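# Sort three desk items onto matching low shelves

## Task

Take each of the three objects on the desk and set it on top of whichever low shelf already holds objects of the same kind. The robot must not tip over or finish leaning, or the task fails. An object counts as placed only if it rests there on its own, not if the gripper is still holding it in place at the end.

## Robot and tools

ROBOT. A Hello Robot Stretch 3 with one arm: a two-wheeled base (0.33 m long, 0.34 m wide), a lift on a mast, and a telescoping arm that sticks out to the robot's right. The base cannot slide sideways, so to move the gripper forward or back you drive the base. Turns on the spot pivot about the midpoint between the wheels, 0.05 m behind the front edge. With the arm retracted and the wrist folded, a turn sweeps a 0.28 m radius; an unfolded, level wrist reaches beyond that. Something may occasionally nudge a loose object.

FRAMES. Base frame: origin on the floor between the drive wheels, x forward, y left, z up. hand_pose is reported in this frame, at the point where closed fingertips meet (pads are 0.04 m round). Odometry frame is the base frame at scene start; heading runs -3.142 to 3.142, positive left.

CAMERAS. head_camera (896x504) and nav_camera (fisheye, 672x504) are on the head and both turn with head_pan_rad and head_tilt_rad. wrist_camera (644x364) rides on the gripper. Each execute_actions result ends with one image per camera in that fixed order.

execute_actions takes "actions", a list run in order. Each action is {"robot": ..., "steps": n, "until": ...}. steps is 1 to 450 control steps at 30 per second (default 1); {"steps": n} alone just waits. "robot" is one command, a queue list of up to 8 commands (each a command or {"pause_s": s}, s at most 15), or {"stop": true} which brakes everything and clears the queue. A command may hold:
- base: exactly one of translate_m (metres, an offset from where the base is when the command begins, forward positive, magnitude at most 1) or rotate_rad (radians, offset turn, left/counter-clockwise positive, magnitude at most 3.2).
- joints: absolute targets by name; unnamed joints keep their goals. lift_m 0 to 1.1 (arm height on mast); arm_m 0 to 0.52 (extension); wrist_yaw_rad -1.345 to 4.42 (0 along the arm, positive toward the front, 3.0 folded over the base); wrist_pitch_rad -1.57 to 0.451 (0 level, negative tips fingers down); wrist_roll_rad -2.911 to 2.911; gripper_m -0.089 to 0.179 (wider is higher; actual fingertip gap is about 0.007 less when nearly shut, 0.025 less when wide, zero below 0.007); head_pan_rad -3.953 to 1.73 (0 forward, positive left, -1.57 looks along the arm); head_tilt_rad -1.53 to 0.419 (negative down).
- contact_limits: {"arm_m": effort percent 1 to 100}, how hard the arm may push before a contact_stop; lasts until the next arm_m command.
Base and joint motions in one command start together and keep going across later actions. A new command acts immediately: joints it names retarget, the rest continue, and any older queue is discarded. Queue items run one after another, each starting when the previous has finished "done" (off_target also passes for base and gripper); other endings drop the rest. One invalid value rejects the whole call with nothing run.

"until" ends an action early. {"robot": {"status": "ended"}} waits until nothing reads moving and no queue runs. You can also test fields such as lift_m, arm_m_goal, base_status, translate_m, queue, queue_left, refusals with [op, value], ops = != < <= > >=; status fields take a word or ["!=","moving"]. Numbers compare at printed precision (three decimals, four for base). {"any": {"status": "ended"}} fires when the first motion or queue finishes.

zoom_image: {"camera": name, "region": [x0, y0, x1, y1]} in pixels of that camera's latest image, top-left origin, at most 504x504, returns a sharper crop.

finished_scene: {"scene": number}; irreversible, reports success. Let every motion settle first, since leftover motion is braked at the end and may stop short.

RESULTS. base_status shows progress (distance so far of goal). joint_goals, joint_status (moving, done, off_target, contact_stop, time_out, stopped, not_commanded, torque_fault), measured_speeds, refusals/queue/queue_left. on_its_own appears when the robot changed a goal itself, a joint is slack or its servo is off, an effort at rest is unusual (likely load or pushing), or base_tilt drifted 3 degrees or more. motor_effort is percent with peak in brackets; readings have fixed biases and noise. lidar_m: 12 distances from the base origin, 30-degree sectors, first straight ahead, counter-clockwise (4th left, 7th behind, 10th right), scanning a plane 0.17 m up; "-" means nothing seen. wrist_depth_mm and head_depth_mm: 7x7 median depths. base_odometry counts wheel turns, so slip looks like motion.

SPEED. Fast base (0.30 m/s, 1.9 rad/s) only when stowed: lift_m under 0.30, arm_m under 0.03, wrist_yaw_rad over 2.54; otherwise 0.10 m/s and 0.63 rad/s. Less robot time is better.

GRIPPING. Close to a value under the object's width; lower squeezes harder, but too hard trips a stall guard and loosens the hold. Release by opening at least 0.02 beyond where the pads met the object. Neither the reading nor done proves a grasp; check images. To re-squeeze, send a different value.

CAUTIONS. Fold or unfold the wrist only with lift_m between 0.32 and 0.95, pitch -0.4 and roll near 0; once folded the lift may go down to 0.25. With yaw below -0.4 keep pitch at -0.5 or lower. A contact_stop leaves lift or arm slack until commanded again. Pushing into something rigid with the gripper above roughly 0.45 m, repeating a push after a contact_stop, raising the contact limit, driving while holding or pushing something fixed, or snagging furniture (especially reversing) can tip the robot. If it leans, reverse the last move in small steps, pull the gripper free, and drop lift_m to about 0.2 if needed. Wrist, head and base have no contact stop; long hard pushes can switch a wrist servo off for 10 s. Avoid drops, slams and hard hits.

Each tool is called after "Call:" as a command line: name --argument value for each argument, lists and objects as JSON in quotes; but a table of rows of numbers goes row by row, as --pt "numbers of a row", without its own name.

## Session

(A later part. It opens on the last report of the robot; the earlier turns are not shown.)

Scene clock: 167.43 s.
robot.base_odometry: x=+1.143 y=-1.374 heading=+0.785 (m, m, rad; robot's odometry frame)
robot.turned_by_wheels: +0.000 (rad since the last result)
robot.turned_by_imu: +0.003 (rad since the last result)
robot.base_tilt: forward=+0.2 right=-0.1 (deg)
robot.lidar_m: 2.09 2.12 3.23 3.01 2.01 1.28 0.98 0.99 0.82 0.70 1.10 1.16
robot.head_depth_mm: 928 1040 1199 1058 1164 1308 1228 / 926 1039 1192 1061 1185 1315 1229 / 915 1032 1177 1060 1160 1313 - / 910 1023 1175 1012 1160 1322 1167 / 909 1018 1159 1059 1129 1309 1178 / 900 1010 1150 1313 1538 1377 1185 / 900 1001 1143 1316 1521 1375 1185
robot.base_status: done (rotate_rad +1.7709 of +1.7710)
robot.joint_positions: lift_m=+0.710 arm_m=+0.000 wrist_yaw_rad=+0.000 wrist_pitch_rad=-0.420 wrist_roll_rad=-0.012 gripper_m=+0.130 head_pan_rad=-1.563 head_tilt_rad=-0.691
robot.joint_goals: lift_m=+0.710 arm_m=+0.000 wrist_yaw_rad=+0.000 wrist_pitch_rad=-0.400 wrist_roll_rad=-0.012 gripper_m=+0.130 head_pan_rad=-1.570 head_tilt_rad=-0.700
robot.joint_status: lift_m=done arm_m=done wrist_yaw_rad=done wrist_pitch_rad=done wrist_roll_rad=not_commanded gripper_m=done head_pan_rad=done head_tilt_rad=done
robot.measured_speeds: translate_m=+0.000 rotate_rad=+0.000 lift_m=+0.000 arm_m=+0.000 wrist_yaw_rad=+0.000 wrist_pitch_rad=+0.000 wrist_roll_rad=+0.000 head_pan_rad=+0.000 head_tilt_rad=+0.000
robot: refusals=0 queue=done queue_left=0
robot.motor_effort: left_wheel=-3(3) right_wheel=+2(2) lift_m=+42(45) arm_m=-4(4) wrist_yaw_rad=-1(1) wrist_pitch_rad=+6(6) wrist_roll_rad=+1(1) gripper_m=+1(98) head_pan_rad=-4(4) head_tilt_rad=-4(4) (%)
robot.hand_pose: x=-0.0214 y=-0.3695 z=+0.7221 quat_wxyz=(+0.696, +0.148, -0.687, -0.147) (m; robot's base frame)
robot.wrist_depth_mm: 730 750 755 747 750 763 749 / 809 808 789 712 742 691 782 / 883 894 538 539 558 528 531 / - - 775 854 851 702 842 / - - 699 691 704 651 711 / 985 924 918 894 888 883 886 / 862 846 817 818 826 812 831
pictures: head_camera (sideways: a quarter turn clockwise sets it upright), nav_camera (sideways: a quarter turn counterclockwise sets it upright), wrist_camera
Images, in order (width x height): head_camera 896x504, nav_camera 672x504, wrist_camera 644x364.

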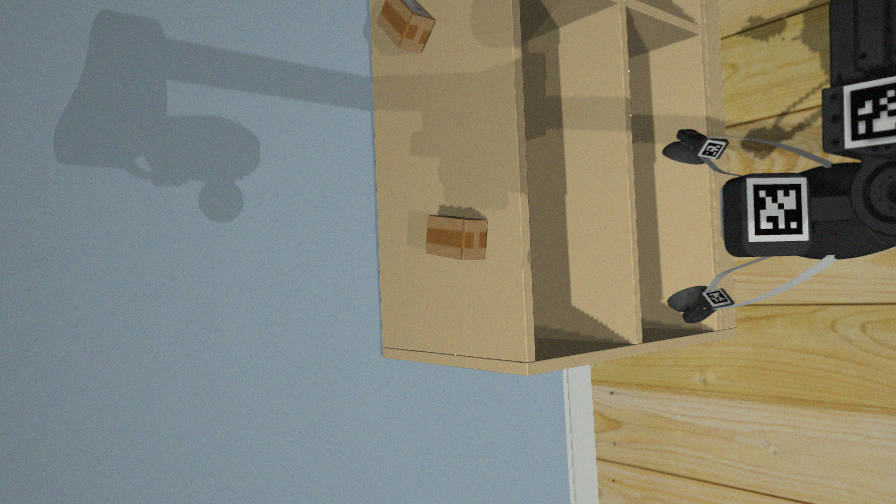

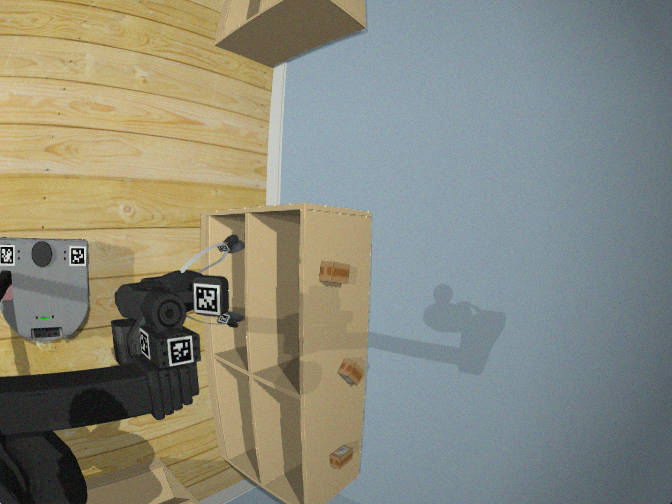

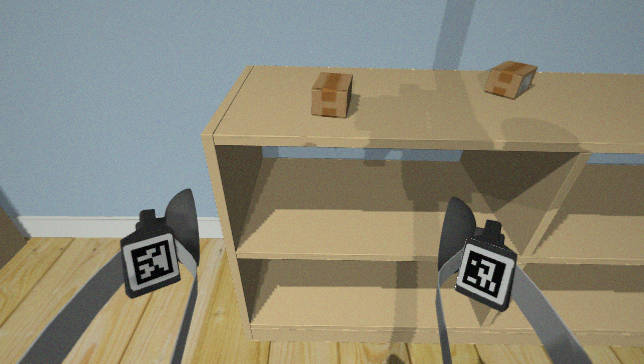

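Call:
execute_actions --actions '[{"robot":[{"joints":{"wrist_yaw_rad":3.0}},{"joints":{"lift_m":0.27,"gripper_m":0.04},"base":{"rotate_rad":1.571}},{"base":{"translate_m":1.0}},{"base":{"translate_m":1.0}},{"base":{"translate_m":0.49}},{"base":{"rotate_rad":1.571},"joints":{"lift_m":0.88}},{"joints":{"wrist_yaw_rad":0,"gripper_m":0.12,"head_tilt_rad":-0.6}}],"steps":450,"until":{"robot":{"status":"ended"}}},{"steps":450,"until":{"robot":{"status":"ended"}}}]'

Scene clock: 206.23 s.
robot.base_odometry: x=-0.617 y=+0.387 heading=-2.356 (m, m, rad; robot's odometry frame)
robot.turned_by_wheels: +3.142 (rad since the last result)
robot.turned_by_imu: +3.107 (rad since the last result)
robot.base_tilt: forward=+0.2 right=+0.0 (deg)
robot.lidar_m: 1.47 1.52 1.94 3.15 3.04 2.39 2.26 1.27 0.96 0.56 0.75 1.57
robot.head_depth_mm: 1041 1155 1257 997 776 679 - / 1034 1146 1245 997 779 673 - / 1021 1137 1252 1002 782 - - / 1013 1128 1244 1006 780 686 1155 / 1008 1114 1238 1006 787 677 1236 / 1002 1109 1210 1007 784 678 1232 / 990 1097 1207 1019 786 680 1235
robot.base_status: done (rotate_rad +1.5709 of +1.5710)
robot.joint_positions: lift_m=+0.880 arm_m=+0.000 wrist_yaw_rad=+0.002 wrist_pitch_rad=-0.419 wrist_roll_rad=-0.012 gripper_m=+0.120 head_pan_rad=-1.563 head_tilt_rad=-0.606
robot.joint_goals: lift_m=+0.880 arm_m=+0.000 wrist_yaw_rad=+0.000 wrist_pitch_rad=-0.400 wrist_roll_rad=-0.012 gripper_m=+0.120 head_pan_rad=-1.570 head_tilt_rad=-0.600
robot.joint_status: lift_m=done arm_m=done wrist_yaw_rad=done wrist_pitch_rad=done wrist_roll_rad=not_commanded gripper_m=done head_pan_rad=done head_tilt_rad=done
robot.measured_speeds: translate_m=+0.000 rotate_rad=+0.000 lift_m=+0.000 arm_m=+0.000 wrist_yaw_rad=+0.000 wrist_pitch_rad=+0.000 wrist_roll_rad=+0.000 head_pan_rad=+0.000 head_tilt_rad=+0.000
robot: refusals=0 queue=done queue_left=0
robot.motor_effort: left_wheel=-3(13) right_wheel=+2(8) lift_m=+41(43) arm_m=-4(4) wrist_yaw_rad=-2(3) wrist_pitch_rad=+5(6) wrist_roll_rad=+1(1) gripper_m=-1(97) head_pan_rad=-3(4) head_tilt_rad=+3(12) (%)
robot.hand_pose: x=-0.0211 y=-0.3696 z=+0.8923 quat_wxyz=(+0.696, +0.149, -0.687, -0.146) (m; robot's base frame)
robot.wrist_depth_mm: 867 880 859 847 880 883 899 / 861 872 890 911 930 943 988 / 623 619 648 648 648 678 667 / 484 482 491 496 508 516 517 / 403 403 409 408 408 424 420 / 341 329 342 343 348 349 353 / 928 966 729 723 960 999 -
pictures: head_camera (sideways: a quarter turn clockwise sets it upright), nav_camera (sideways: a quarter turn counterclockwise sets it upright), wrist_camera
Images, in order (width x height): head_camera 896x504, nav_camera 672x504, wrist_camera 644x364.

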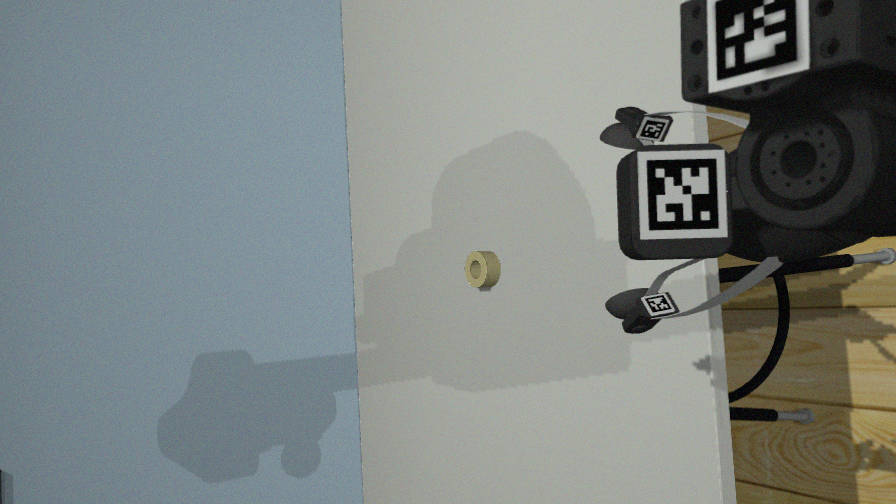

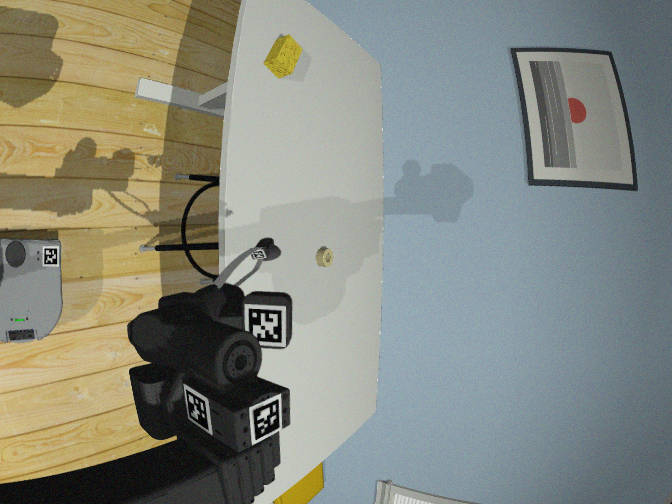

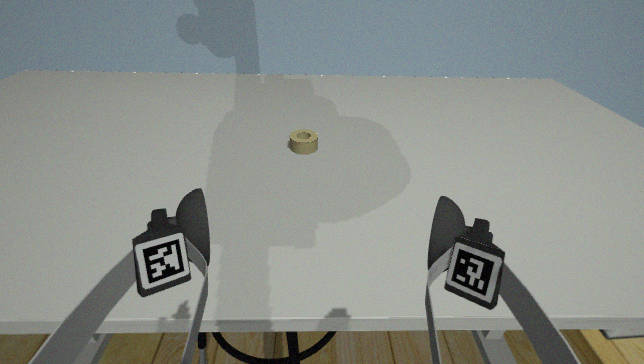

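Call:
execute_actions --actions '[{"robot":[{"base":{"translate_m":0.025},"joints":{"arm_m":0.2}},{"joints":{"lift_m":0.725}},{"joints":{"arm_m":0.3}}],"steps":450,"until":{"robot":{"status":"ended"}}}]'

Scene clock: 219.27 s.
robot.base_odometry: x=-0.635 y=+0.369 heading=-2.356 (m, m, rad; robot's odometry frame)
robot.turned_by_wheels: +0.000 (rad since the last result)
robot.turned_by_imu: +0.001 (rad since the last result)
robot.base_tilt: forward=+0.3 right=+0.0 (deg)
robot.lidar_m: 1.44 1.49 1.92 3.14 3.06 2.42 2.29 1.28 0.97 0.56 0.74 1.54
robot.head_depth_mm: 1042 1156 1257 996 780 692 - / 1037 1146 1252 993 - 692 1233 / 1025 1136 1252 1021 - 691 1226 / 1016 1121 1245 1004 756 694 1198 / 1010 1112 1223 1011 778 677 1236 / 999 1112 1212 1005 785 675 1230 / 994 1092 1210 1012 787 681 1240
robot.base_status: done (translate_m +0.0250 of +0.0250)
robot.joint_positions: lift_m=+0.725 arm_m=+0.300 wrist_yaw_rad=+0.000 wrist_pitch_rad=-0.419 wrist_roll_rad=-0.012 gripper_m=+0.120 head_pan_rad=-1.563 head_tilt_rad=-0.606
robot.joint_goals: lift_m=+0.725 arm_m=+0.300 wrist_yaw_rad=+0.000 wrist_pitch_rad=-0.400 wrist_roll_rad=-0.012 gripper_m=+0.120 head_pan_rad=-1.570 head_tilt_rad=-0.600
robot.joint_status: lift_m=done arm_m=done wrist_yaw_rad=done wrist_pitch_rad=done wrist_roll_rad=not_commanded gripper_m=done head_pan_rad=done head_tilt_rad=done
robot.measured_speeds: translate_m=+0.000 rotate_rad=+0.000 lift_m=+0.000 arm_m=+0.000 wrist_yaw_rad=+0.000 wrist_pitch_rad=+0.000 wrist_roll_rad=+0.000 head_pan_rad=+0.000 head_tilt_rad=+0.000
robot: refusals=0 queue=done queue_left=0
robot.motor_effort: left_wheel=-3(7) right_wheel=+2(6) lift_m=+31(42) arm_m=+6(5) wrist_yaw_rad=-1(1) wrist_pitch_rad=+6(5) wrist_roll_rad=+0(1) gripper_m=+0(0) head_pan_rad=-3(4) head_tilt_rad=+2(2) (%)
robot.hand_pose: x=-0.0214 y=-0.6689 z=+0.7377 quat_wxyz=(+0.696, +0.148, -0.687, -0.146) (m; robot's base frame)
robot.wrist_depth_mm: 574 584 584 578 595 601 606 / 407 414 420 425 437 446 450 / 291 295 299 288 307 311 318 / 228 231 235 227 238 240 241 / 188 189 191 192 194 201 197 / 160 157 162 164 164 166 167 / - 139 140 141 142 143 145
pictures: head_camera (sideways: a quarter turn clockwise sets it upright), nav_camera (sideways: a quarter turn counterclockwise sets it upright), wrist_camera
Images, in order (width x height): head_camera 896x504, nav_camera 672x504, wrist_camera 644x364.

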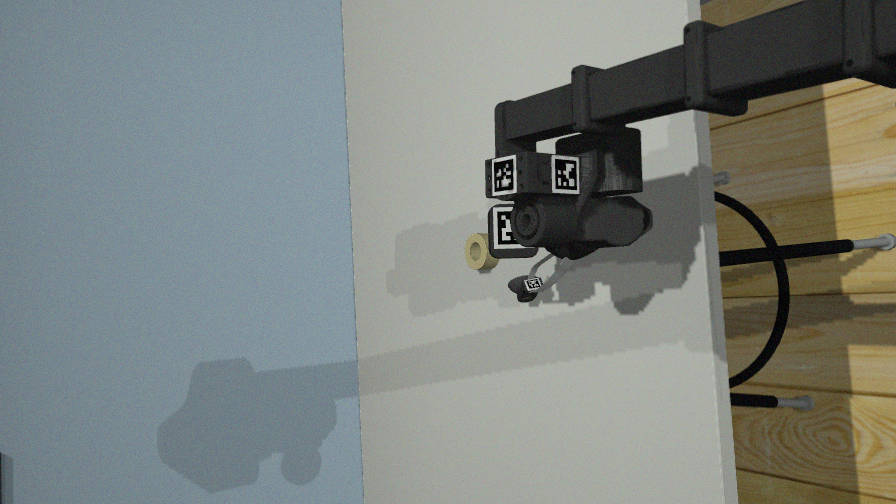

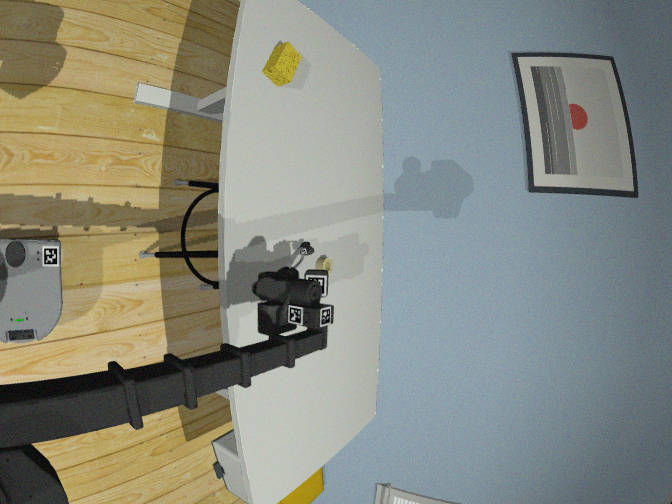

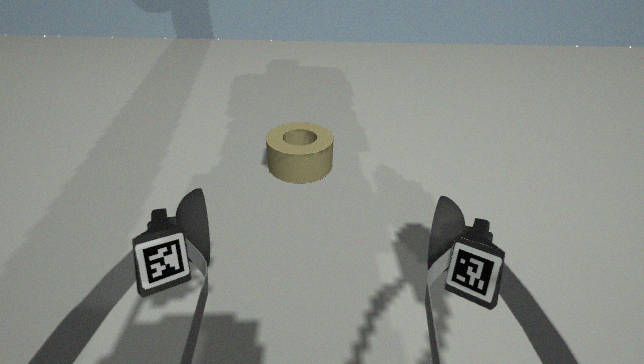

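Call:
execute_actions --actions '[{"robot":[{"base":{"translate_m":0.013},"joints":{"arm_m":0.4,"lift_m":0.722}},{"joints":{"gripper_m":0.02}},{"pause_s":0.5},{"joints":{"lift_m":0.8}},{"joints":{"arm_m":0.0}}],"steps":450,"until":{"robot":{"status":"ended"}}}]'

Scene clock: 237.50 s.
robot.base_odometry: x=-0.644 y=+0.360 heading=-2.356 (m, m, rad; robot's odometry frame)
robot.turned_by_wheels: +0.000 (rad since the last result)
robot.turned_by_imu: +0.002 (rad since the last result)
robot.base_tilt: forward=+0.2 right=+0.0 (deg)
robot.lidar_m: 1.43 1.49 1.91 3.15 3.07 2.44 2.30 1.30 0.98 0.56 0.73 1.52
robot.head_depth_mm: 1042 1153 1256 992 777 1341 1293 / 1031 1145 1256 996 779 692 1278 / 1029 1136 1247 997 780 675 - / 1016 1122 1237 997 781 693 1205 / 1010 1112 1227 1004 780 677 1210 / 1001 1104 1217 1009 783 679 1245 / 991 1099 1203 1008 786 679 1232
robot.base_status: done (translate_m +0.0130 of +0.0130)
robot.joint_positions: lift_m=+0.800 arm_m=+0.000 wrist_yaw_rad=+0.000 wrist_pitch_rad=-0.418 wrist_roll_rad=-0.012 gripper_m=+0.021 head_pan_rad=-1.563 head_tilt_rad=-0.606
robot.joint_goals: lift_m=+0.800 arm_m=+0.000 wrist_yaw_rad=+0.000 wrist_pitch_rad=-0.400 wrist_roll_rad=-0.012 gripper_m=+0.020 head_pan_rad=-1.570 head_tilt_rad=-0.600
robot.joint_status: lift_m=done arm_m=done wrist_yaw_rad=done wrist_pitch_rad=done wrist_roll_rad=not_commanded gripper_m=done head_pan_rad=done head_tilt_rad=done
robot.measured_speeds: translate_m=+0.000 rotate_rad=+0.000 lift_m=+0.000 arm_m=+0.000 wrist_yaw_rad=+0.000 wrist_pitch_rad=+0.000 wrist_roll_rad=+0.000 head_pan_rad=+0.000 head_tilt_rad=+0.000
robot: refusals=0 queue=done queue_left=0
robot.motor_effort: left_wheel=-3(5) right_wheel=+2(8) lift_m=+42(42) arm_m=-4(3) wrist_yaw_rad=+0(0) wrist_pitch_rad=+5(5) wrist_roll_rad=+1(1) gripper_m=-18(98) head_pan_rad=-4(4) head_tilt_rad=+1(3) (%)
robot.hand_pose: x=-0.0215 y=-0.3697 z=+0.8125 quat_wxyz=(+0.696, +0.148, -0.687, -0.146) (m; robot's base frame)
robot.wrist_depth_mm: 832 833 849 859 878 893 919 / 639 648 633 661 674 682 711 / 447 458 461 473 482 475 491 / 353 359 357 367 370 378 373 / 291 296 306 164 306 304 309 / 276 273 - 142 - 883 - / 901 925 912 908 966 915 951
pictures: head_camera (sideways: a quarter turn clockwise sets it upright), nav_camera (sideways: a quarter turn counterclockwise sets it upright), wrist_camera
Images, in order (width x height): head_camera 896x504, nav_camera 672x504, wrist_camera 644x364.

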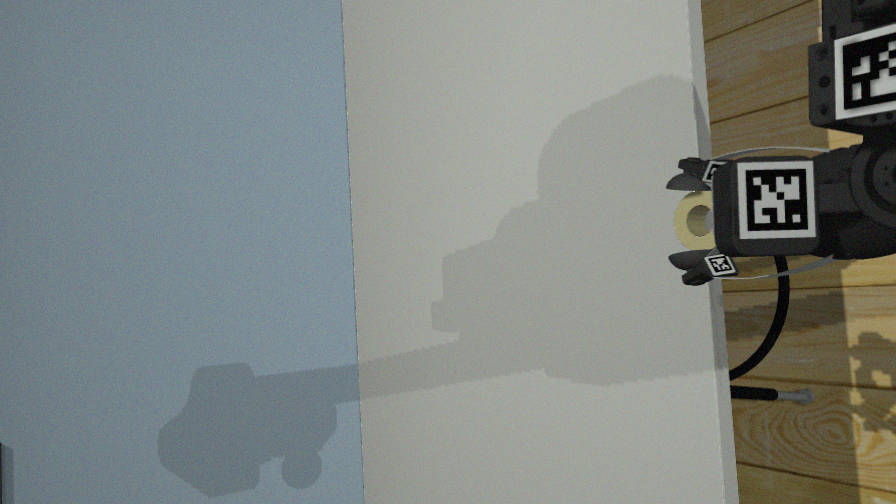

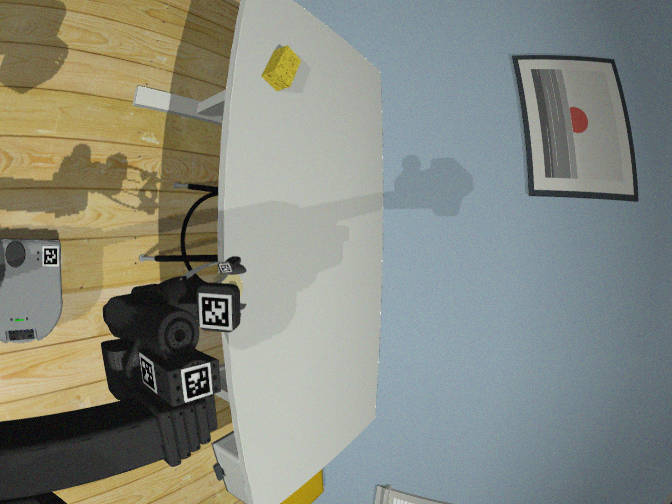

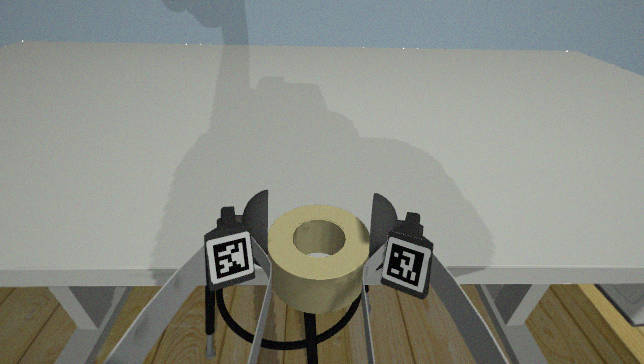

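Call:
execute_actions --actions '[{"robot":[{"base":{"rotate_rad":1.9}},{"base":{"translate_m":1.0}},{"base":{"translate_m":1.0}},{"base":{"translate_m":0.6}},{"base":{"rotate_rad":1.241},"joints":{"head_pan_rad":-1.2,"head_tilt_rad":-0.65}}],"steps":450,"until":{"robot":{"status":"ended"}}},{"steps":450,"until":{"robot":{"status":"ended"}}},{"steps":450,"until":{"robot":{"status":"ended"}}}]'

Scene clock: 280.83 s.
robot.base_odometry: x=+1.690 y=-0.785 heading=+0.785 (m, m, rad; robot's odometry frame)
robot.turned_by_wheels: +3.141 (rad since the last result)
robot.turned_by_imu: +3.107 (rad since the last result)
robot.base_tilt: forward=+0.3 right=+0.0 (deg)
robot.lidar_m: 1.27 1.44 2.18 3.23 3.23 1.92 1.71 1.37 0.90 1.04 0.67 1.02
robot.head_depth_mm: 843 935 1043 1185 1374 1455 - / 865 956 1067 1222 1419 1451 1237 / 887 981 1108 1255 1460 1414 1209 / 905 1008 1146 1134 1069 1257 1208 / 930 1037 1180 1143 1150 1301 1206 / 957 1064 1214 1132 1187 1338 1202 / 981 1108 1257 1138 1222 1363 1211
robot.base_status: done (rotate_rad +1.2409 of +1.2410)
robot.joint_positions: lift_m=+0.800 arm_m=+0.000 wrist_yaw_rad=+0.000 wrist_pitch_rad=-0.418 wrist_roll_rad=-0.012 gripper_m=+0.021 head_pan_rad=-1.207 head_tilt_rad=-0.642
robot.joint_goals: lift_m=+0.800 arm_m=+0.000 wrist_yaw_rad=+0.000 wrist_pitch_rad=-0.400 wrist_roll_rad=-0.012 gripper_m=+0.020 head_pan_rad=-1.200 head_tilt_rad=-0.650
robot.joint_status: lift_m=done arm_m=done wrist_yaw_rad=done wrist_pitch_rad=done wrist_roll_rad=not_commanded gripper_m=done head_pan_rad=done head_tilt_rad=done
robot.measured_speeds: translate_m=+0.000 rotate_rad=+0.000 lift_m=+0.000 arm_m=+0.000 wrist_yaw_rad=+0.000 wrist_pitch_rad=+0.000 wrist_roll_rad=+0.000 head_pan_rad=+0.000 head_tilt_rad=+0.000
robot: refusals=0 queue=done queue_left=0
robot.motor_effort: left_wheel=-3(9) right_wheel=+2(6) lift_m=+42(42) arm_m=-4(4) wrist_yaw_rad=+0(0) wrist_pitch_rad=+5(5) wrist_roll_rad=+0(1) gripper_m=-17(16) head_pan_rad=+3(25) head_tilt_rad=-3(10) (%)
robot.hand_pose: x=-0.0215 y=-0.3697 z=+0.8125 quat_wxyz=(+0.696, +0.148, -0.687, -0.146) (m; robot's base frame)
robot.wrist_depth_mm: 707 704 728 733 739 739 755 / 769 765 785 807 800 817 830 / 692 701 859 901 892 862 736 / 535 543 893 966 - 912 630 / 765 733 673 165 - 914 683 / 673 688 - 141 - 905 727 / 845 864 902 935 956 912 892
pictures: head_camera (sideways: a quarter turn clockwise sets it upright), nav_camera (sideways: a quarter turn counterclockwise sets it upright), wrist_camera
Images, in order (width x height): head_camera 896x504, nav_camera 672x504, wrist_camera 644x364.

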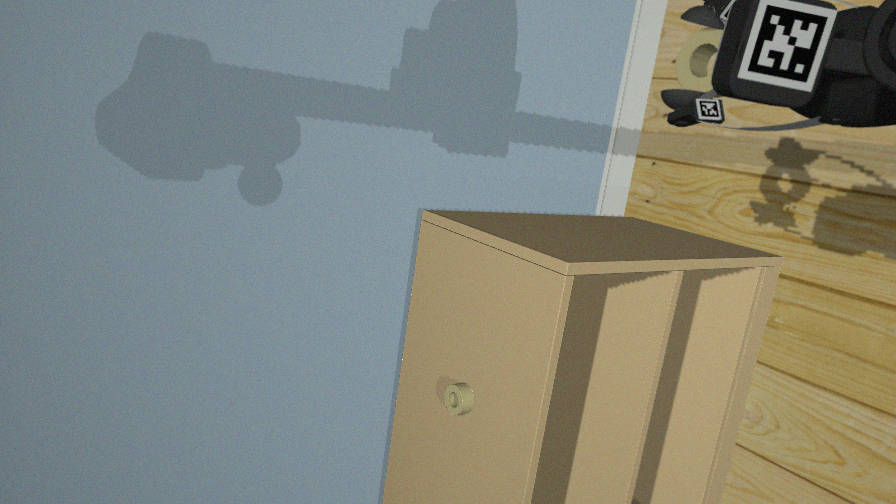

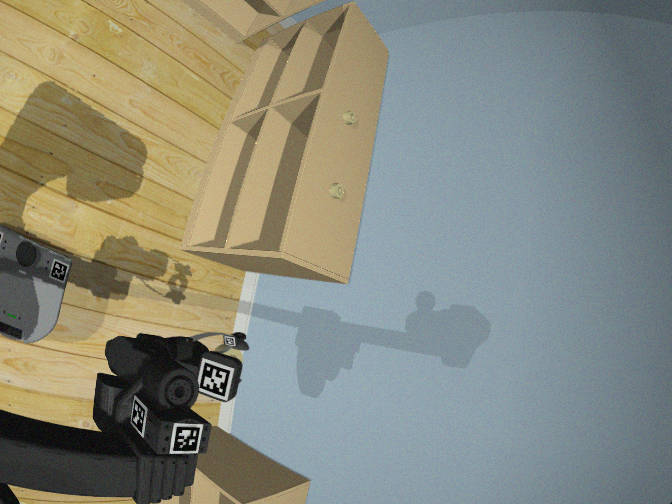

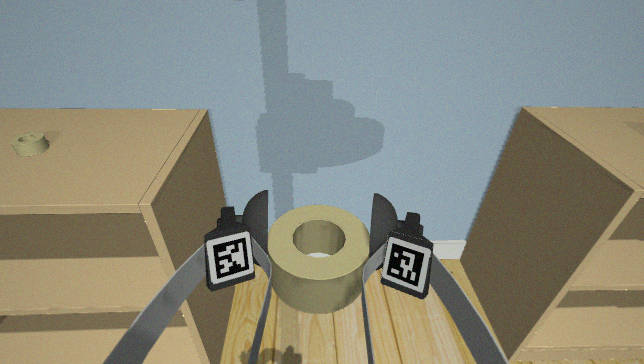

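Call:
execute_actions --actions '[{"robot":[{"base":{"translate_m":0.42},"joints":{"head_pan_rad":-1.57,"head_tilt_rad":-0.7}},{"joints":{"arm_m":0.42}},{"joints":{"lift_m":0.63}}],"steps":450,"until":{"robot":{"status":"ended"}}}]'

Scene clock: 298.53 s.
robot.base_odometry: x=+1.987 y=-0.488 heading=+0.785 (m, m, rad; robot's odometry frame)
robot.turned_by_wheels: +0.000 (rad since the last result)
robot.turned_by_imu: +0.002 (rad since the last result)
robot.base_tilt: forward=+0.2 right=+0.1 (deg)
robot.lidar_m: 0.86 1.11 1.11 3.28 3.76 2.31 2.12 1.20 1.08 0.64 0.72 0.98
robot.head_depth_mm: 878 997 1134 1326 1550 1362 1201 / 869 983 1123 1306 1526 - 1160 / 866 972 1109 1205 1105 1229 1188 / 856 966 1093 1117 1107 1230 1188 / 845 950 1084 1065 936 1204 1192 / 836 941 1066 1067 940 1213 1192 / 831 933 1054 1066 912 1093 1186
robot.base_status: done (translate_m +0.4200 of +0.4200)
robot.joint_positions: lift_m=+0.630 arm_m=+0.420 wrist_yaw_rad=+0.000 wrist_pitch_rad=-0.418 wrist_roll_rad=-0.012 gripper_m=+0.021 head_pan_rad=-1.563 head_tilt_rad=-0.691
robot.joint_goals: lift_m=+0.630 arm_m=+0.420 wrist_yaw_rad=+0.000 wrist_pitch_rad=-0.400 wrist_roll_rad=-0.012 gripper_m=+0.020 head_pan_rad=-1.570 head_tilt_rad=-0.700
robot.joint_status: lift_m=done arm_m=done wrist_yaw_rad=done wrist_pitch_rad=done wrist_roll_rad=not_commanded gripper_m=done head_pan_rad=done head_tilt_rad=done
robot.measured_speeds: translate_m=+0.000 rotate_rad=+0.000 lift_m=+0.000 arm_m=+0.000 wrist_yaw_rad=+0.000 wrist_pitch_rad=+0.000 wrist_roll_rad=+0.000 head_pan_rad=+0.000 head_tilt_rad=+0.000
robot: refusals=0 queue=done queue_left=0
robot.motor_effort: left_wheel=-3(5) right_wheel=+2(6) lift_m=+31(41) arm_m=+6(6) wrist_yaw_rad=-1(0) wrist_pitch_rad=+5(5) wrist_roll_rad=+1(0) gripper_m=-17(17) head_pan_rad=-4(28) head_tilt_rad=-5(10) (%)
robot.hand_pose: x=-0.0215 y=-0.7891 z=+0.6429 quat_wxyz=(+0.696, +0.148, -0.687, -0.146) (m; robot's base frame)
robot.wrist_depth_mm: 305 311 313 317 324 327 330 / 336 340 344 350 353 358 366 / 326 326 333 338 372 394 402 / 251 254 259 261 265 439 451 / 208 209 218 164 218 231 521 / 159 178 173 141 176 184 598 / 154 154 155 156 158 159 671
pictures: head_camera (sideways: a quarter turn clockwise sets it upright), nav_camera (sideways: a quarter turn counterclockwise sets it upright), wrist_camera
Images, in order (width x height): head_camera 896x504, nav_camera 672x504, wrist_camera 644x364.

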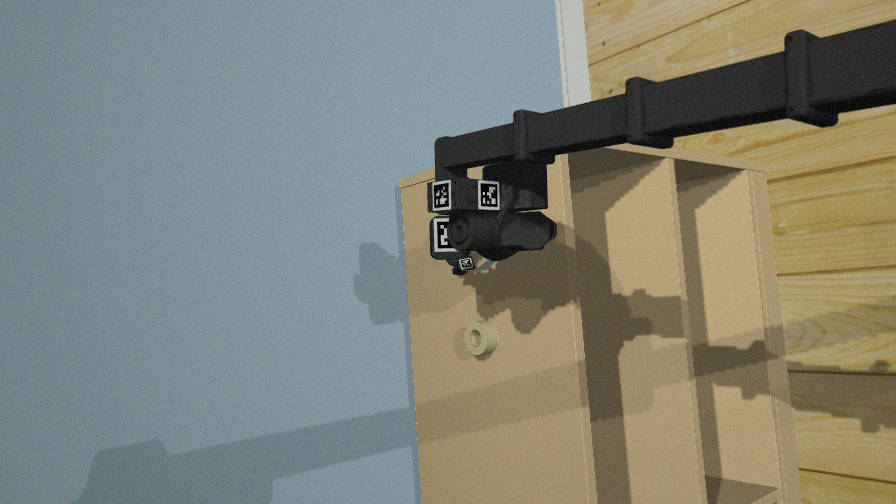

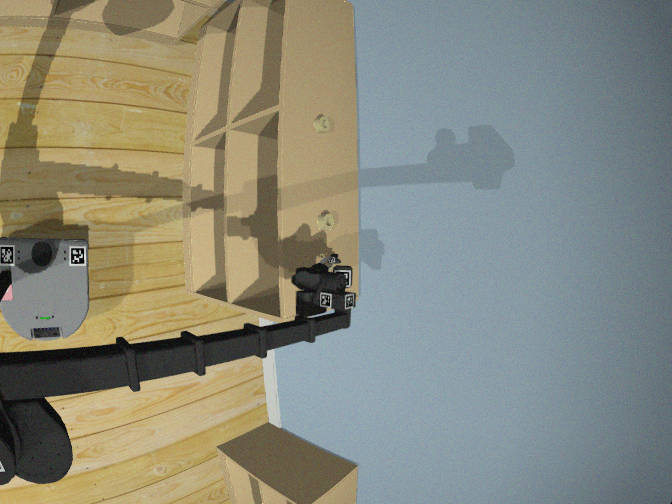

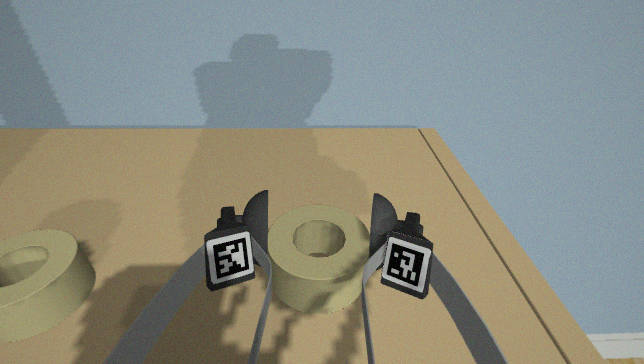

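Call:
execute_actions --actions '[{"robot":[{"base":{"translate_m":0.02},"joints":{"arm_m":0.39}},{"joints":{"lift_m":0.613}},{"joints":{"gripper_m":0.09}},{"pause_s":0.4},{"joints":{"lift_m":0.7}},{"joints":{"arm_m":0.0}}],"steps":450,"until":{"robot":{"status":"ended"}}}]'

Scene clock: 314.23 s.
robot.base_odometry: x=+2.001 y=-0.474 heading=+0.785 (m, m, rad; robot's odometry frame)
robot.turned_by_wheels: +0.000 (rad since the last result)
robot.turned_by_imu: +0.002 (rad since the last result)
robot.base_tilt: forward=+0.2 right=+0.0 (deg)
robot.lidar_m: 0.84 1.10 1.10 3.29 3.78 2.32 2.13 1.22 0.64 0.64 0.71 0.97
robot.head_depth_mm: 879 990 1137 1331 1546 1366 1224 / 874 982 1118 1304 1506 1376 1228 / 863 973 1106 1059 1067 1148 - / 855 959 1098 1067 935 1228 1164 / 853 949 1082 1065 936 1203 1187 / 833 936 1063 1066 937 1210 1183 / 829 928 1054 1072 914 1081 1186
robot.base_status: done (translate_m +0.0200 of +0.0200)
robot.joint_positions: lift_m=+0.700 arm_m=+0.000 wrist_yaw_rad=+0.000 wrist_pitch_rad=-0.415 wrist_roll_rad=-0.012 gripper_m=+0.090 head_pan_rad=-1.563 head_tilt_rad=-0.691
robot.joint_goals: lift_m=+0.700 arm_m=+0.000 wrist_yaw_rad=+0.000 wrist_pitch_rad=-0.400 wrist_roll_rad=-0.012 gripper_m=+0.090 head_pan_rad=-1.570 head_tilt_rad=-0.700
robot.joint_status: lift_m=done arm_m=done wrist_yaw_rad=done wrist_pitch_rad=done wrist_roll_rad=not_commanded gripper_m=done head_pan_rad=done head_tilt_rad=done
robot.measured_speeds: translate_m=+0.000 rotate_rad=+0.000 lift_m=+0.000 arm_m=+0.000 wrist_yaw_rad=+0.000 wrist_pitch_rad=+0.000 wrist_roll_rad=+0.000 head_pan_rad=+0.000 head_tilt_rad=+0.000
robot: refusals=0 queue=done queue_left=0
robot.motor_effort: left_wheel=-3(4) right_wheel=+2(6) lift_m=+42(43) arm_m=-4(7) wrist_yaw_rad=-1(1) wrist_pitch_rad=+5(5) wrist_roll_rad=+1(1) gripper_m=+1(96) head_pan_rad=-4(4) head_tilt_rad=-5(4) (%)
robot.hand_pose: x=-0.0215 y=-0.3701 z=+0.7131 quat_wxyz=(+0.696, +0.147, -0.687, -0.145) (m; robot's base frame)
robot.wrist_depth_mm: 694 667 670 687 712 722 733 / 664 669 690 702 758 796 774 / 472 483 490 488 523 876 864 / 462 662 749 760 497 939 994 / 530 663 679 678 674 - - / 555 584 619 609 708 - - / 752 735 755 773 858 867 865
pictures: head_camera (sideways: a quarter turn clockwise sets it upright), nav_camera (sideways: a quarter turn counterclockwise sets it upright), wrist_camera
Images, in order (width x height): head_camera 896x504, nav_camera 672x504, wrist_camera 644x364.

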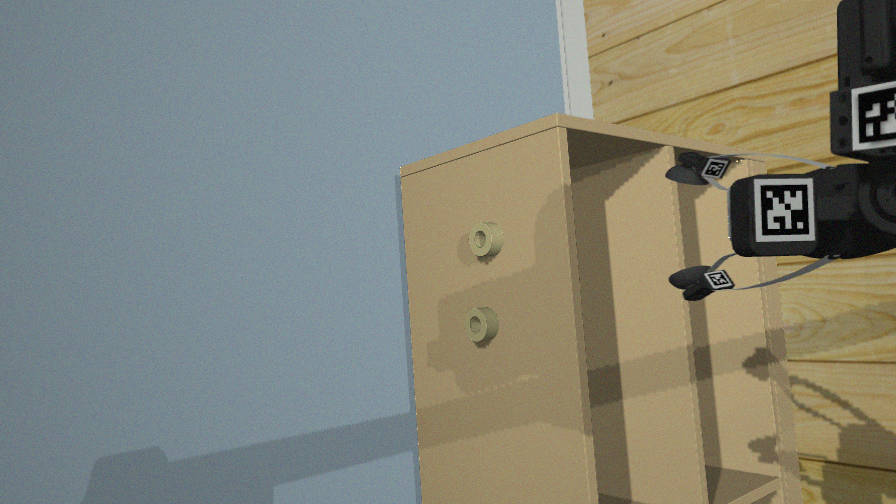

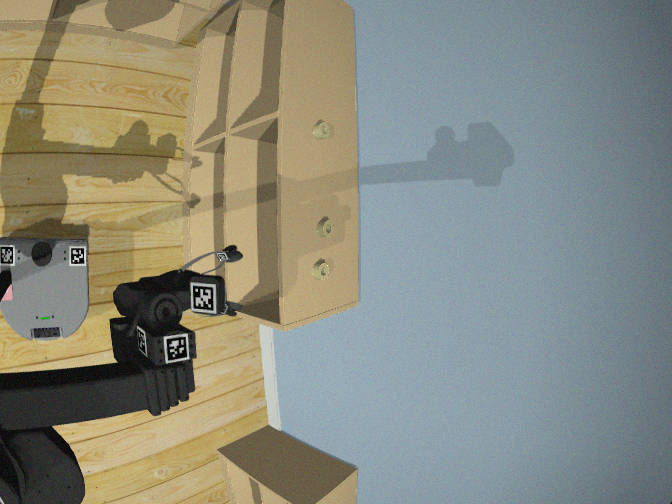

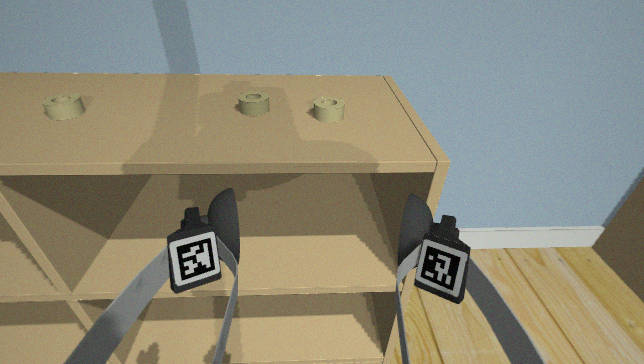

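Call:
execute_actions --actions '[]'

Scene clock: 342.13 s.
robot.base_odometry: x=+2.001 y=-0.474 heading=+0.785 (m, m, rad; robot's odometry frame)
robot.turned_by_wheels: +0.000 (rad since the last result)
robot.turned_by_imu: +0.000 (rad since the last result)
robot.base_tilt: forward=+0.2 right=+0.0 (deg)
robot.lidar_m: 0.84 1.10 1.09 3.29 3.80 2.33 2.14 1.22 0.64 0.64 0.71 0.96
robot.head_depth_mm: 882 986 1144 1323 1543 1374 1212 / 875 980 1123 1307 1505 1367 1225 / 863 968 1107 1068 1069 1147 - / 852 961 1095 1057 935 1228 1150 / 844 949 1081 1058 937 1207 1188 / 841 942 1063 1061 939 1217 1187 / 827 930 1059 1064 913 1079 1181
robot.base_status: done (translate_m +0.0200 of +0.0200)
robot.joint_positions: lift_m=+0.700 arm_m=+0.000 wrist_yaw_rad=+0.000 wrist_pitch_rad=-0.415 wrist_roll_rad=-0.012 gripper_m=+0.090 head_pan_rad=-1.563 head_tilt_rad=-0.691
robot.joint_goals: lift_m=+0.700 arm_m=+0.000 wrist_yaw_rad=+0.000 wrist_pitch_rad=-0.400 wrist_roll_rad=-0.012 gripper_m=+0.090 head_pan_rad=-1.570 head_tilt_rad=-0.700
robot.joint_status: lift_m=done arm_m=done wrist_yaw_rad=done wrist_pitch_rad=done wrist_roll_rad=not_commanded gripper_m=done head_pan_rad=done head_tilt_rad=done
robot.measured_speeds: translate_m=+0.000 rotate_rad=+0.000 lift_m=+0.000 arm_m=+0.000 wrist_yaw_rad=+0.000 wrist_pitch_rad=+0.000 wrist_roll_rad=+0.000 head_pan_rad=+0.000 head_tilt_rad=+0.000
robot: refusals=0 queue=done queue_left=0
robot.motor_effort: left_wheel=-2(2) right_wheel=+2(2) lift_m=+42(42) arm_m=-4(4) wrist_yaw_rad=+0(0) wrist_pitch_rad=+4(4) wrist_roll_rad=+1(1) gripper_m=+0(0) head_pan_rad=-4(4) head_tilt_rad=-4(4) (%)
robot.hand_pose: x=-0.0215 y=-0.3701 z=+0.7131 quat_wxyz=(+0.696, +0.147, -0.687, -0.145) (m; robot's base frame)
robot.wrist_depth_mm: 679 677 686 693 709 729 725 / 678 666 696 695 759 782 797 / 475 478 487 502 533 874 873 / 463 666 763 772 491 976 989 / 531 666 687 671 686 - - / 570 583 605 612 706 - - / 751 738 756 751 837 853 857
pictures: head_camera (sideways: a quarter turn clockwise sets it upright), nav_camera (sideways: a quarter turn counterclockwise sets it upright), wrist_camera
Images, in order (width x height): head_camera 896x504, nav_camera 672x504, wrist_camera 644x364.

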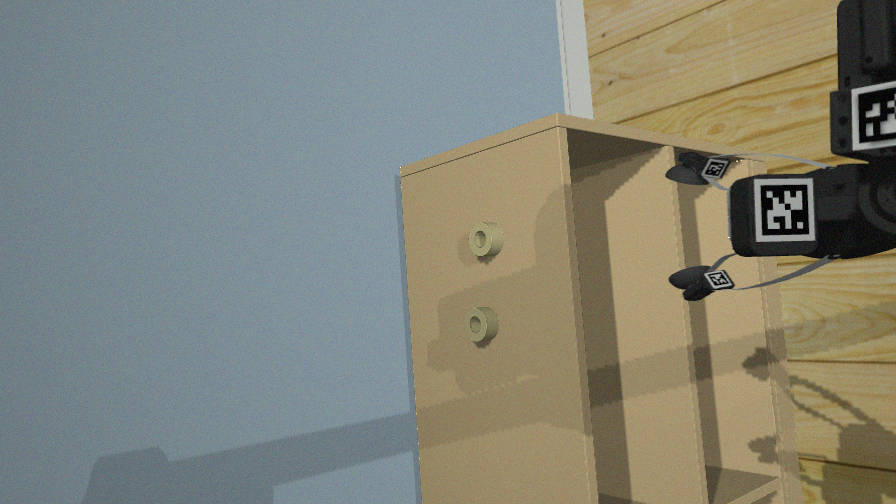

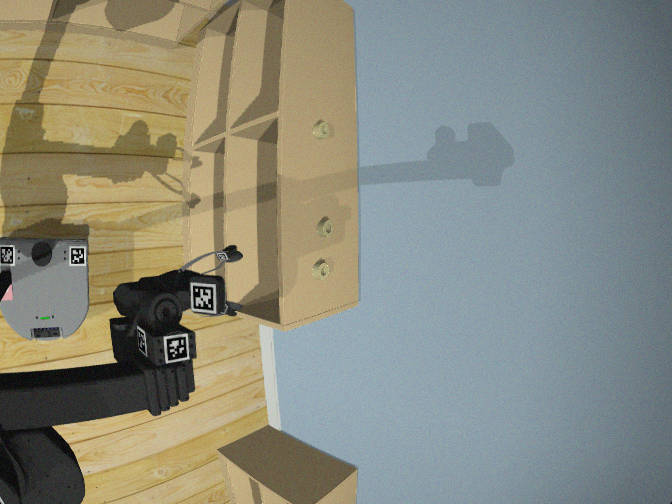

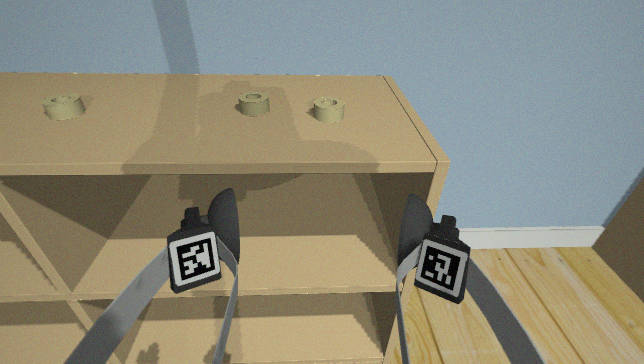

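Call:
execute_actions --actions '[{"robot":[{"joints":{"wrist_yaw_rad":3.0,"head_pan_rad":0,"head_tilt_rad":-0.6}},{"joints":{"lift_m":0.27}},{"base":{"rotate_rad":1.77}},{"base":{"translate_m":1.0}},{"base":{"translate_m":1.0}}],"steps":450,"until":{"robot":{"queue":["!=","running"]}}},{"steps":450,"until":{"robot":{"status":"ended"}}}]'

Scene clock: 376.47 s.
robot.base_odometry: x=+0.336 y=+0.633 heading=+2.555 (m, m, rad; robot's odometry frame)
robot.turned_by_wheels: +1.770 (rad since the last result)
robot.turned_by_imu: +1.746 (rad since the last result)
robot.base_tilt: forward=+0.2 right=+0.0 (deg)
robot.lidar_m: 1.34 1.67 2.34 2.33 2.48 2.73 2.64 1.61 1.44 1.42 1.52 1.35
robot.head_depth_mm: 1486 1620 1784 1591 1708 1451 1230 / 1486 1631 1802 1606 1714 1446 1230 / 1492 1652 1844 2028 1772 1446 1229 / 1496 1660 1695 2066 1779 1446 1231 / 1503 1665 1410 1645 1738 1463 1232 / 1522 1684 1406 2092 1783 1459 1229 / 1532 1702 1402 2035 1774 1460 1232
robot.base_status: done (translate_m +1.0000 of +1.0000)
robot.joint_positions: lift_m=+0.270 arm_m=+0.000 wrist_yaw_rad=+2.999 wrist_pitch_rad=-0.416 wrist_roll_rad=-0.012 gripper_m=+0.090 head_pan_rad=-0.007 head_tilt_rad=-0.605
robot.joint_goals: lift_m=+0.270 arm_m=+0.000 wrist_yaw_rad=+3.000 wrist_pitch_rad=-0.400 wrist_roll_rad=-0.012 gripper_m=+0.090 head_pan_rad=+0.000 head_tilt_rad=-0.600
robot.joint_status: lift_m=done arm_m=done wrist_yaw_rad=done wrist_pitch_rad=done wrist_roll_rad=not_commanded gripper_m=done head_pan_rad=done head_tilt_rad=done
robot.measured_speeds: translate_m=+0.000 rotate_rad=+0.000 lift_m=+0.000 arm_m=+0.000 wrist_yaw_rad=+0.000 wrist_pitch_rad=+0.000 wrist_roll_rad=+0.000 head_pan_rad=+0.000 head_tilt_rad=+0.000
robot: refusals=0 queue=done queue_left=0
robot.motor_effort: left_wheel=-3(12) right_wheel=+2(9) lift_m=+31(42) arm_m=-4(4) wrist_yaw_rad=+0(1) wrist_pitch_rad=+4(5) wrist_roll_rad=+1(1) gripper_m=+0(0) head_pan_rad=+3(38) head_tilt_rad=+2(12) (%)
robot.hand_pose: x=+0.0106 y=+0.0771 z=+0.2833 quat_wxyz=(+0.195, +0.696, +0.098, +0.684) (m; robot's base frame)
robot.wrist_depth_mm: - - - - - - - / - - - - - - - / 867 875 896 886 891 905 921 / 673 683 690 691 690 723 718 / 554 559 564 570 590 570 573 / 477 - - - 461 485 485 / - - - - 411 417 421
pictures: head_camera (sideways: a quarter turn clockwise sets it upright), nav_camera (sideways: a quarter turn counterclockwise sets it upright), wrist_camera
Images, in order (width x height): head_camera 896x504, nav_camera 672x504, wrist_camera 644x364.

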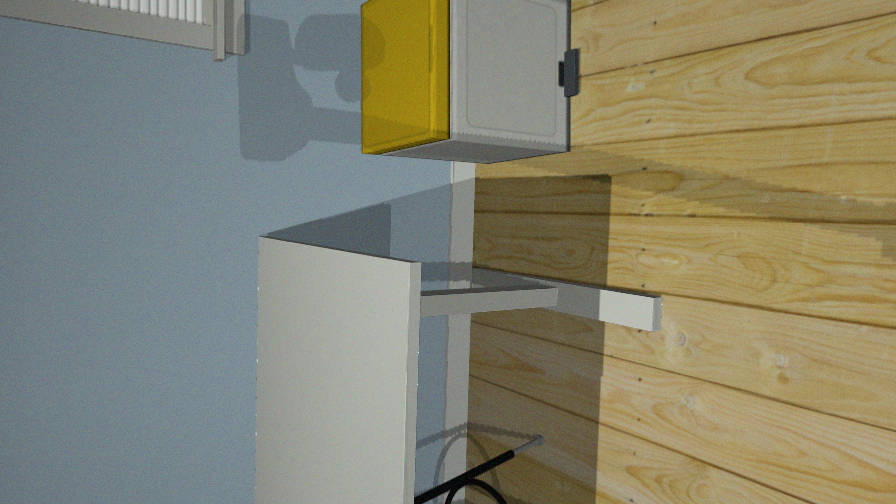

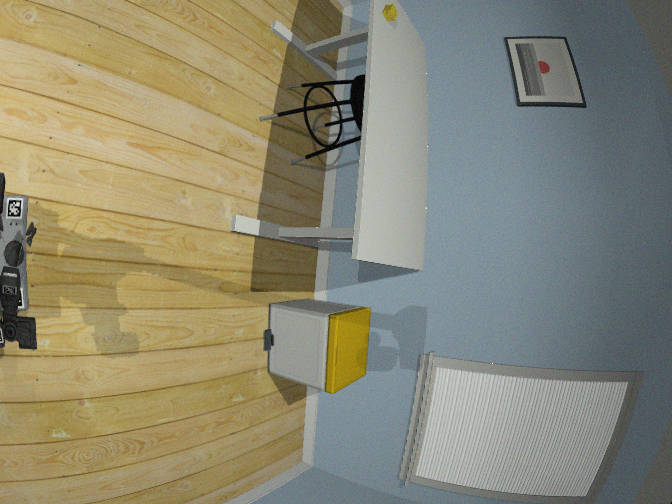

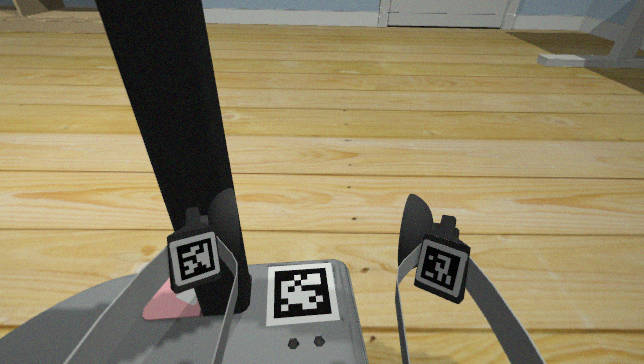

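Call:
execute_actions --actions '[{"robot":[{"base":{"rotate_rad":1.04}},{"base":{"translate_m":0.75}},{"base":{"translate_m":0.72}},{"base":{"rotate_rad":0.34}},{"joints":{"lift_m":0.88,"head_pan_rad":-1.57,"head_tilt_rad":-0.7}},{"joints":{"wrist_yaw_rad":0,"gripper_m":0.16}}],"steps":450,"until":{"robot":{"queue":["!=","running"]}}},{"steps":450,"until":{"robot":{"status":"ended"}}}]'

Scene clock: 405.43 s.
robot.base_odometry: x=-0.986 y=-0.010 heading=-2.349 (m, m, rad; robot's odometry frame)
robot.turned_by_wheels: +1.380 (rad since the last result)
robot.turned_by_imu: +1.363 (rad since the last result)
robot.base_tilt: forward=+0.3 right=+0.0 (deg)
robot.lidar_m: 0.99 1.00 1.31 1.77 3.63 2.95 2.73 1.28 0.70 0.68 0.72 1.07
robot.head_depth_mm: 1014 1141 1172 889 733 - - / 1006 1130 1164 890 740 - - / 991 1111 1167 891 761 - - / 977 1090 1173 887 699 1295 1175 / 967 1085 1168 895 681 649 1181 / 955 1069 1147 892 724 648 1173 / 949 1058 1153 891 723 635 1189
robot.base_status: done (rotate_rad +0.3399 of +0.3400)
robot.joint_positions: lift_m=+0.880 arm_m=+0.000 wrist_yaw_rad=+0.002 wrist_pitch_rad=-0.416 wrist_roll_rad=-0.012 gripper_m=+0.160 head_pan_rad=-1.563 head_tilt_rad=-0.691
robot.joint_goals: lift_m=+0.880 arm_m=+0.000 wrist_yaw_rad=+0.000 wrist_pitch_rad=-0.400 wrist_roll_rad=-0.012 gripper_m=+0.160 head_pan_rad=-1.570 head_tilt_rad=-0.700
robot.joint_status: lift_m=done arm_m=done wrist_yaw_rad=done wrist_pitch_rad=done wrist_roll_rad=not_commanded gripper_m=done head_pan_rad=done head_tilt_rad=done
robot.measured_speeds: translate_m=+0.000 rotate_rad=+0.000 lift_m=+0.000 arm_m=+0.000 wrist_yaw_rad=+0.000 wrist_pitch_rad=+0.000 wrist_roll_rad=+0.000 head_pan_rad=+0.000 head_tilt_rad=+0.000
robot: refusals=0 queue=done queue_left=0
robot.motor_effort: left_wheel=-3(12) right_wheel=+2(8) lift_m=+41(43) arm_m=-3(4) wrist_yaw_rad=-2(1) wrist_pitch_rad=+5(5) wrist_roll_rad=+1(1) gripper_m=+1(100) head_pan_rad=-4(40) head_tilt_rad=-5(15) (%)
robot.hand_pose: x=-0.0211 y=-0.3699 z=+0.8929 quat_wxyz=(+0.696, +0.148, -0.687, -0.145) (m; robot's base frame)
robot.wrist_depth_mm: 790 789 809 792 855 856 882 / 845 868 850 874 887 906 924 / 955 668 630 640 669 665 673 / - 493 501 505 502 515 519 / 416 418 348 411 416 436 415 / 341 332 335 347 347 341 356 / 291 295 300 302 299 308 305
pictures: head_camera (sideways: a quarter turn clockwise sets it upright), nav_camera (sideways: a quarter turn counterclockwise sets it upright), wrist_camera
Images, in order (width x height): head_camera 896x504, nav_camera 672x504, wrist_camera 644x364.

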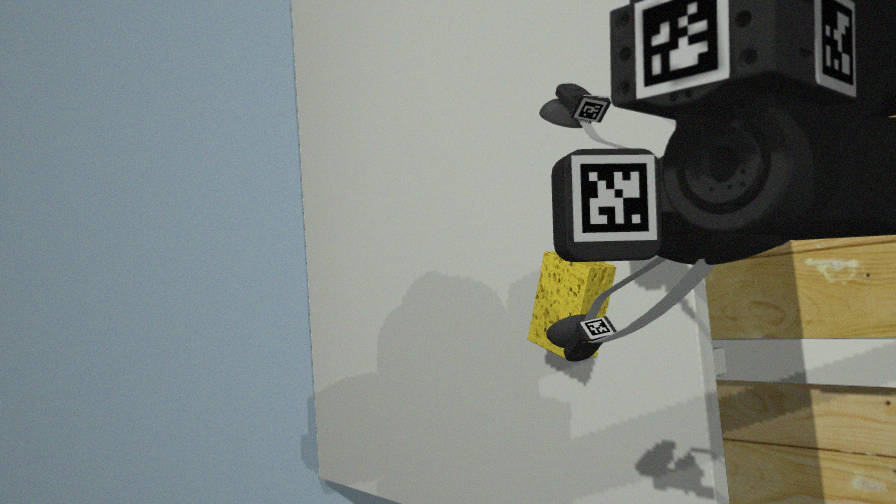

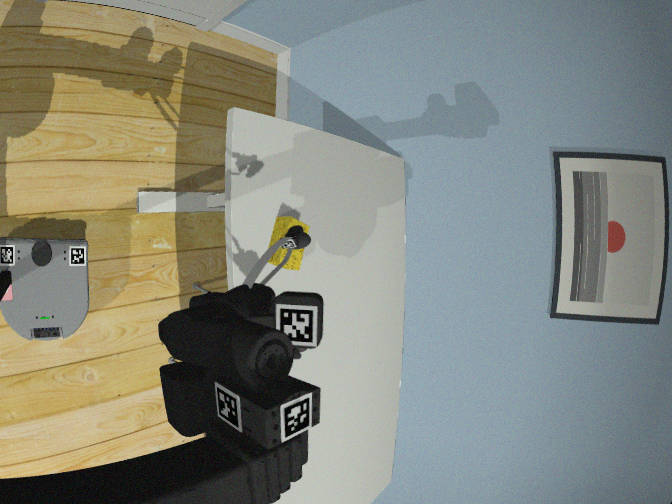

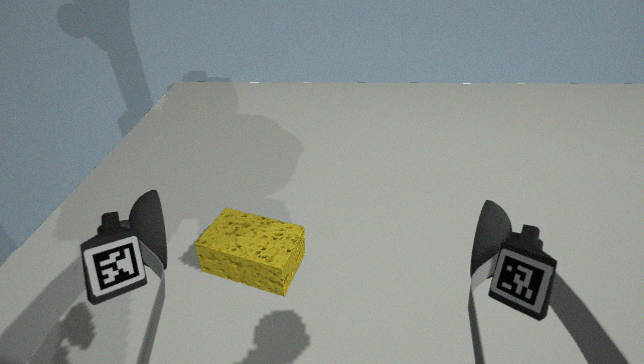

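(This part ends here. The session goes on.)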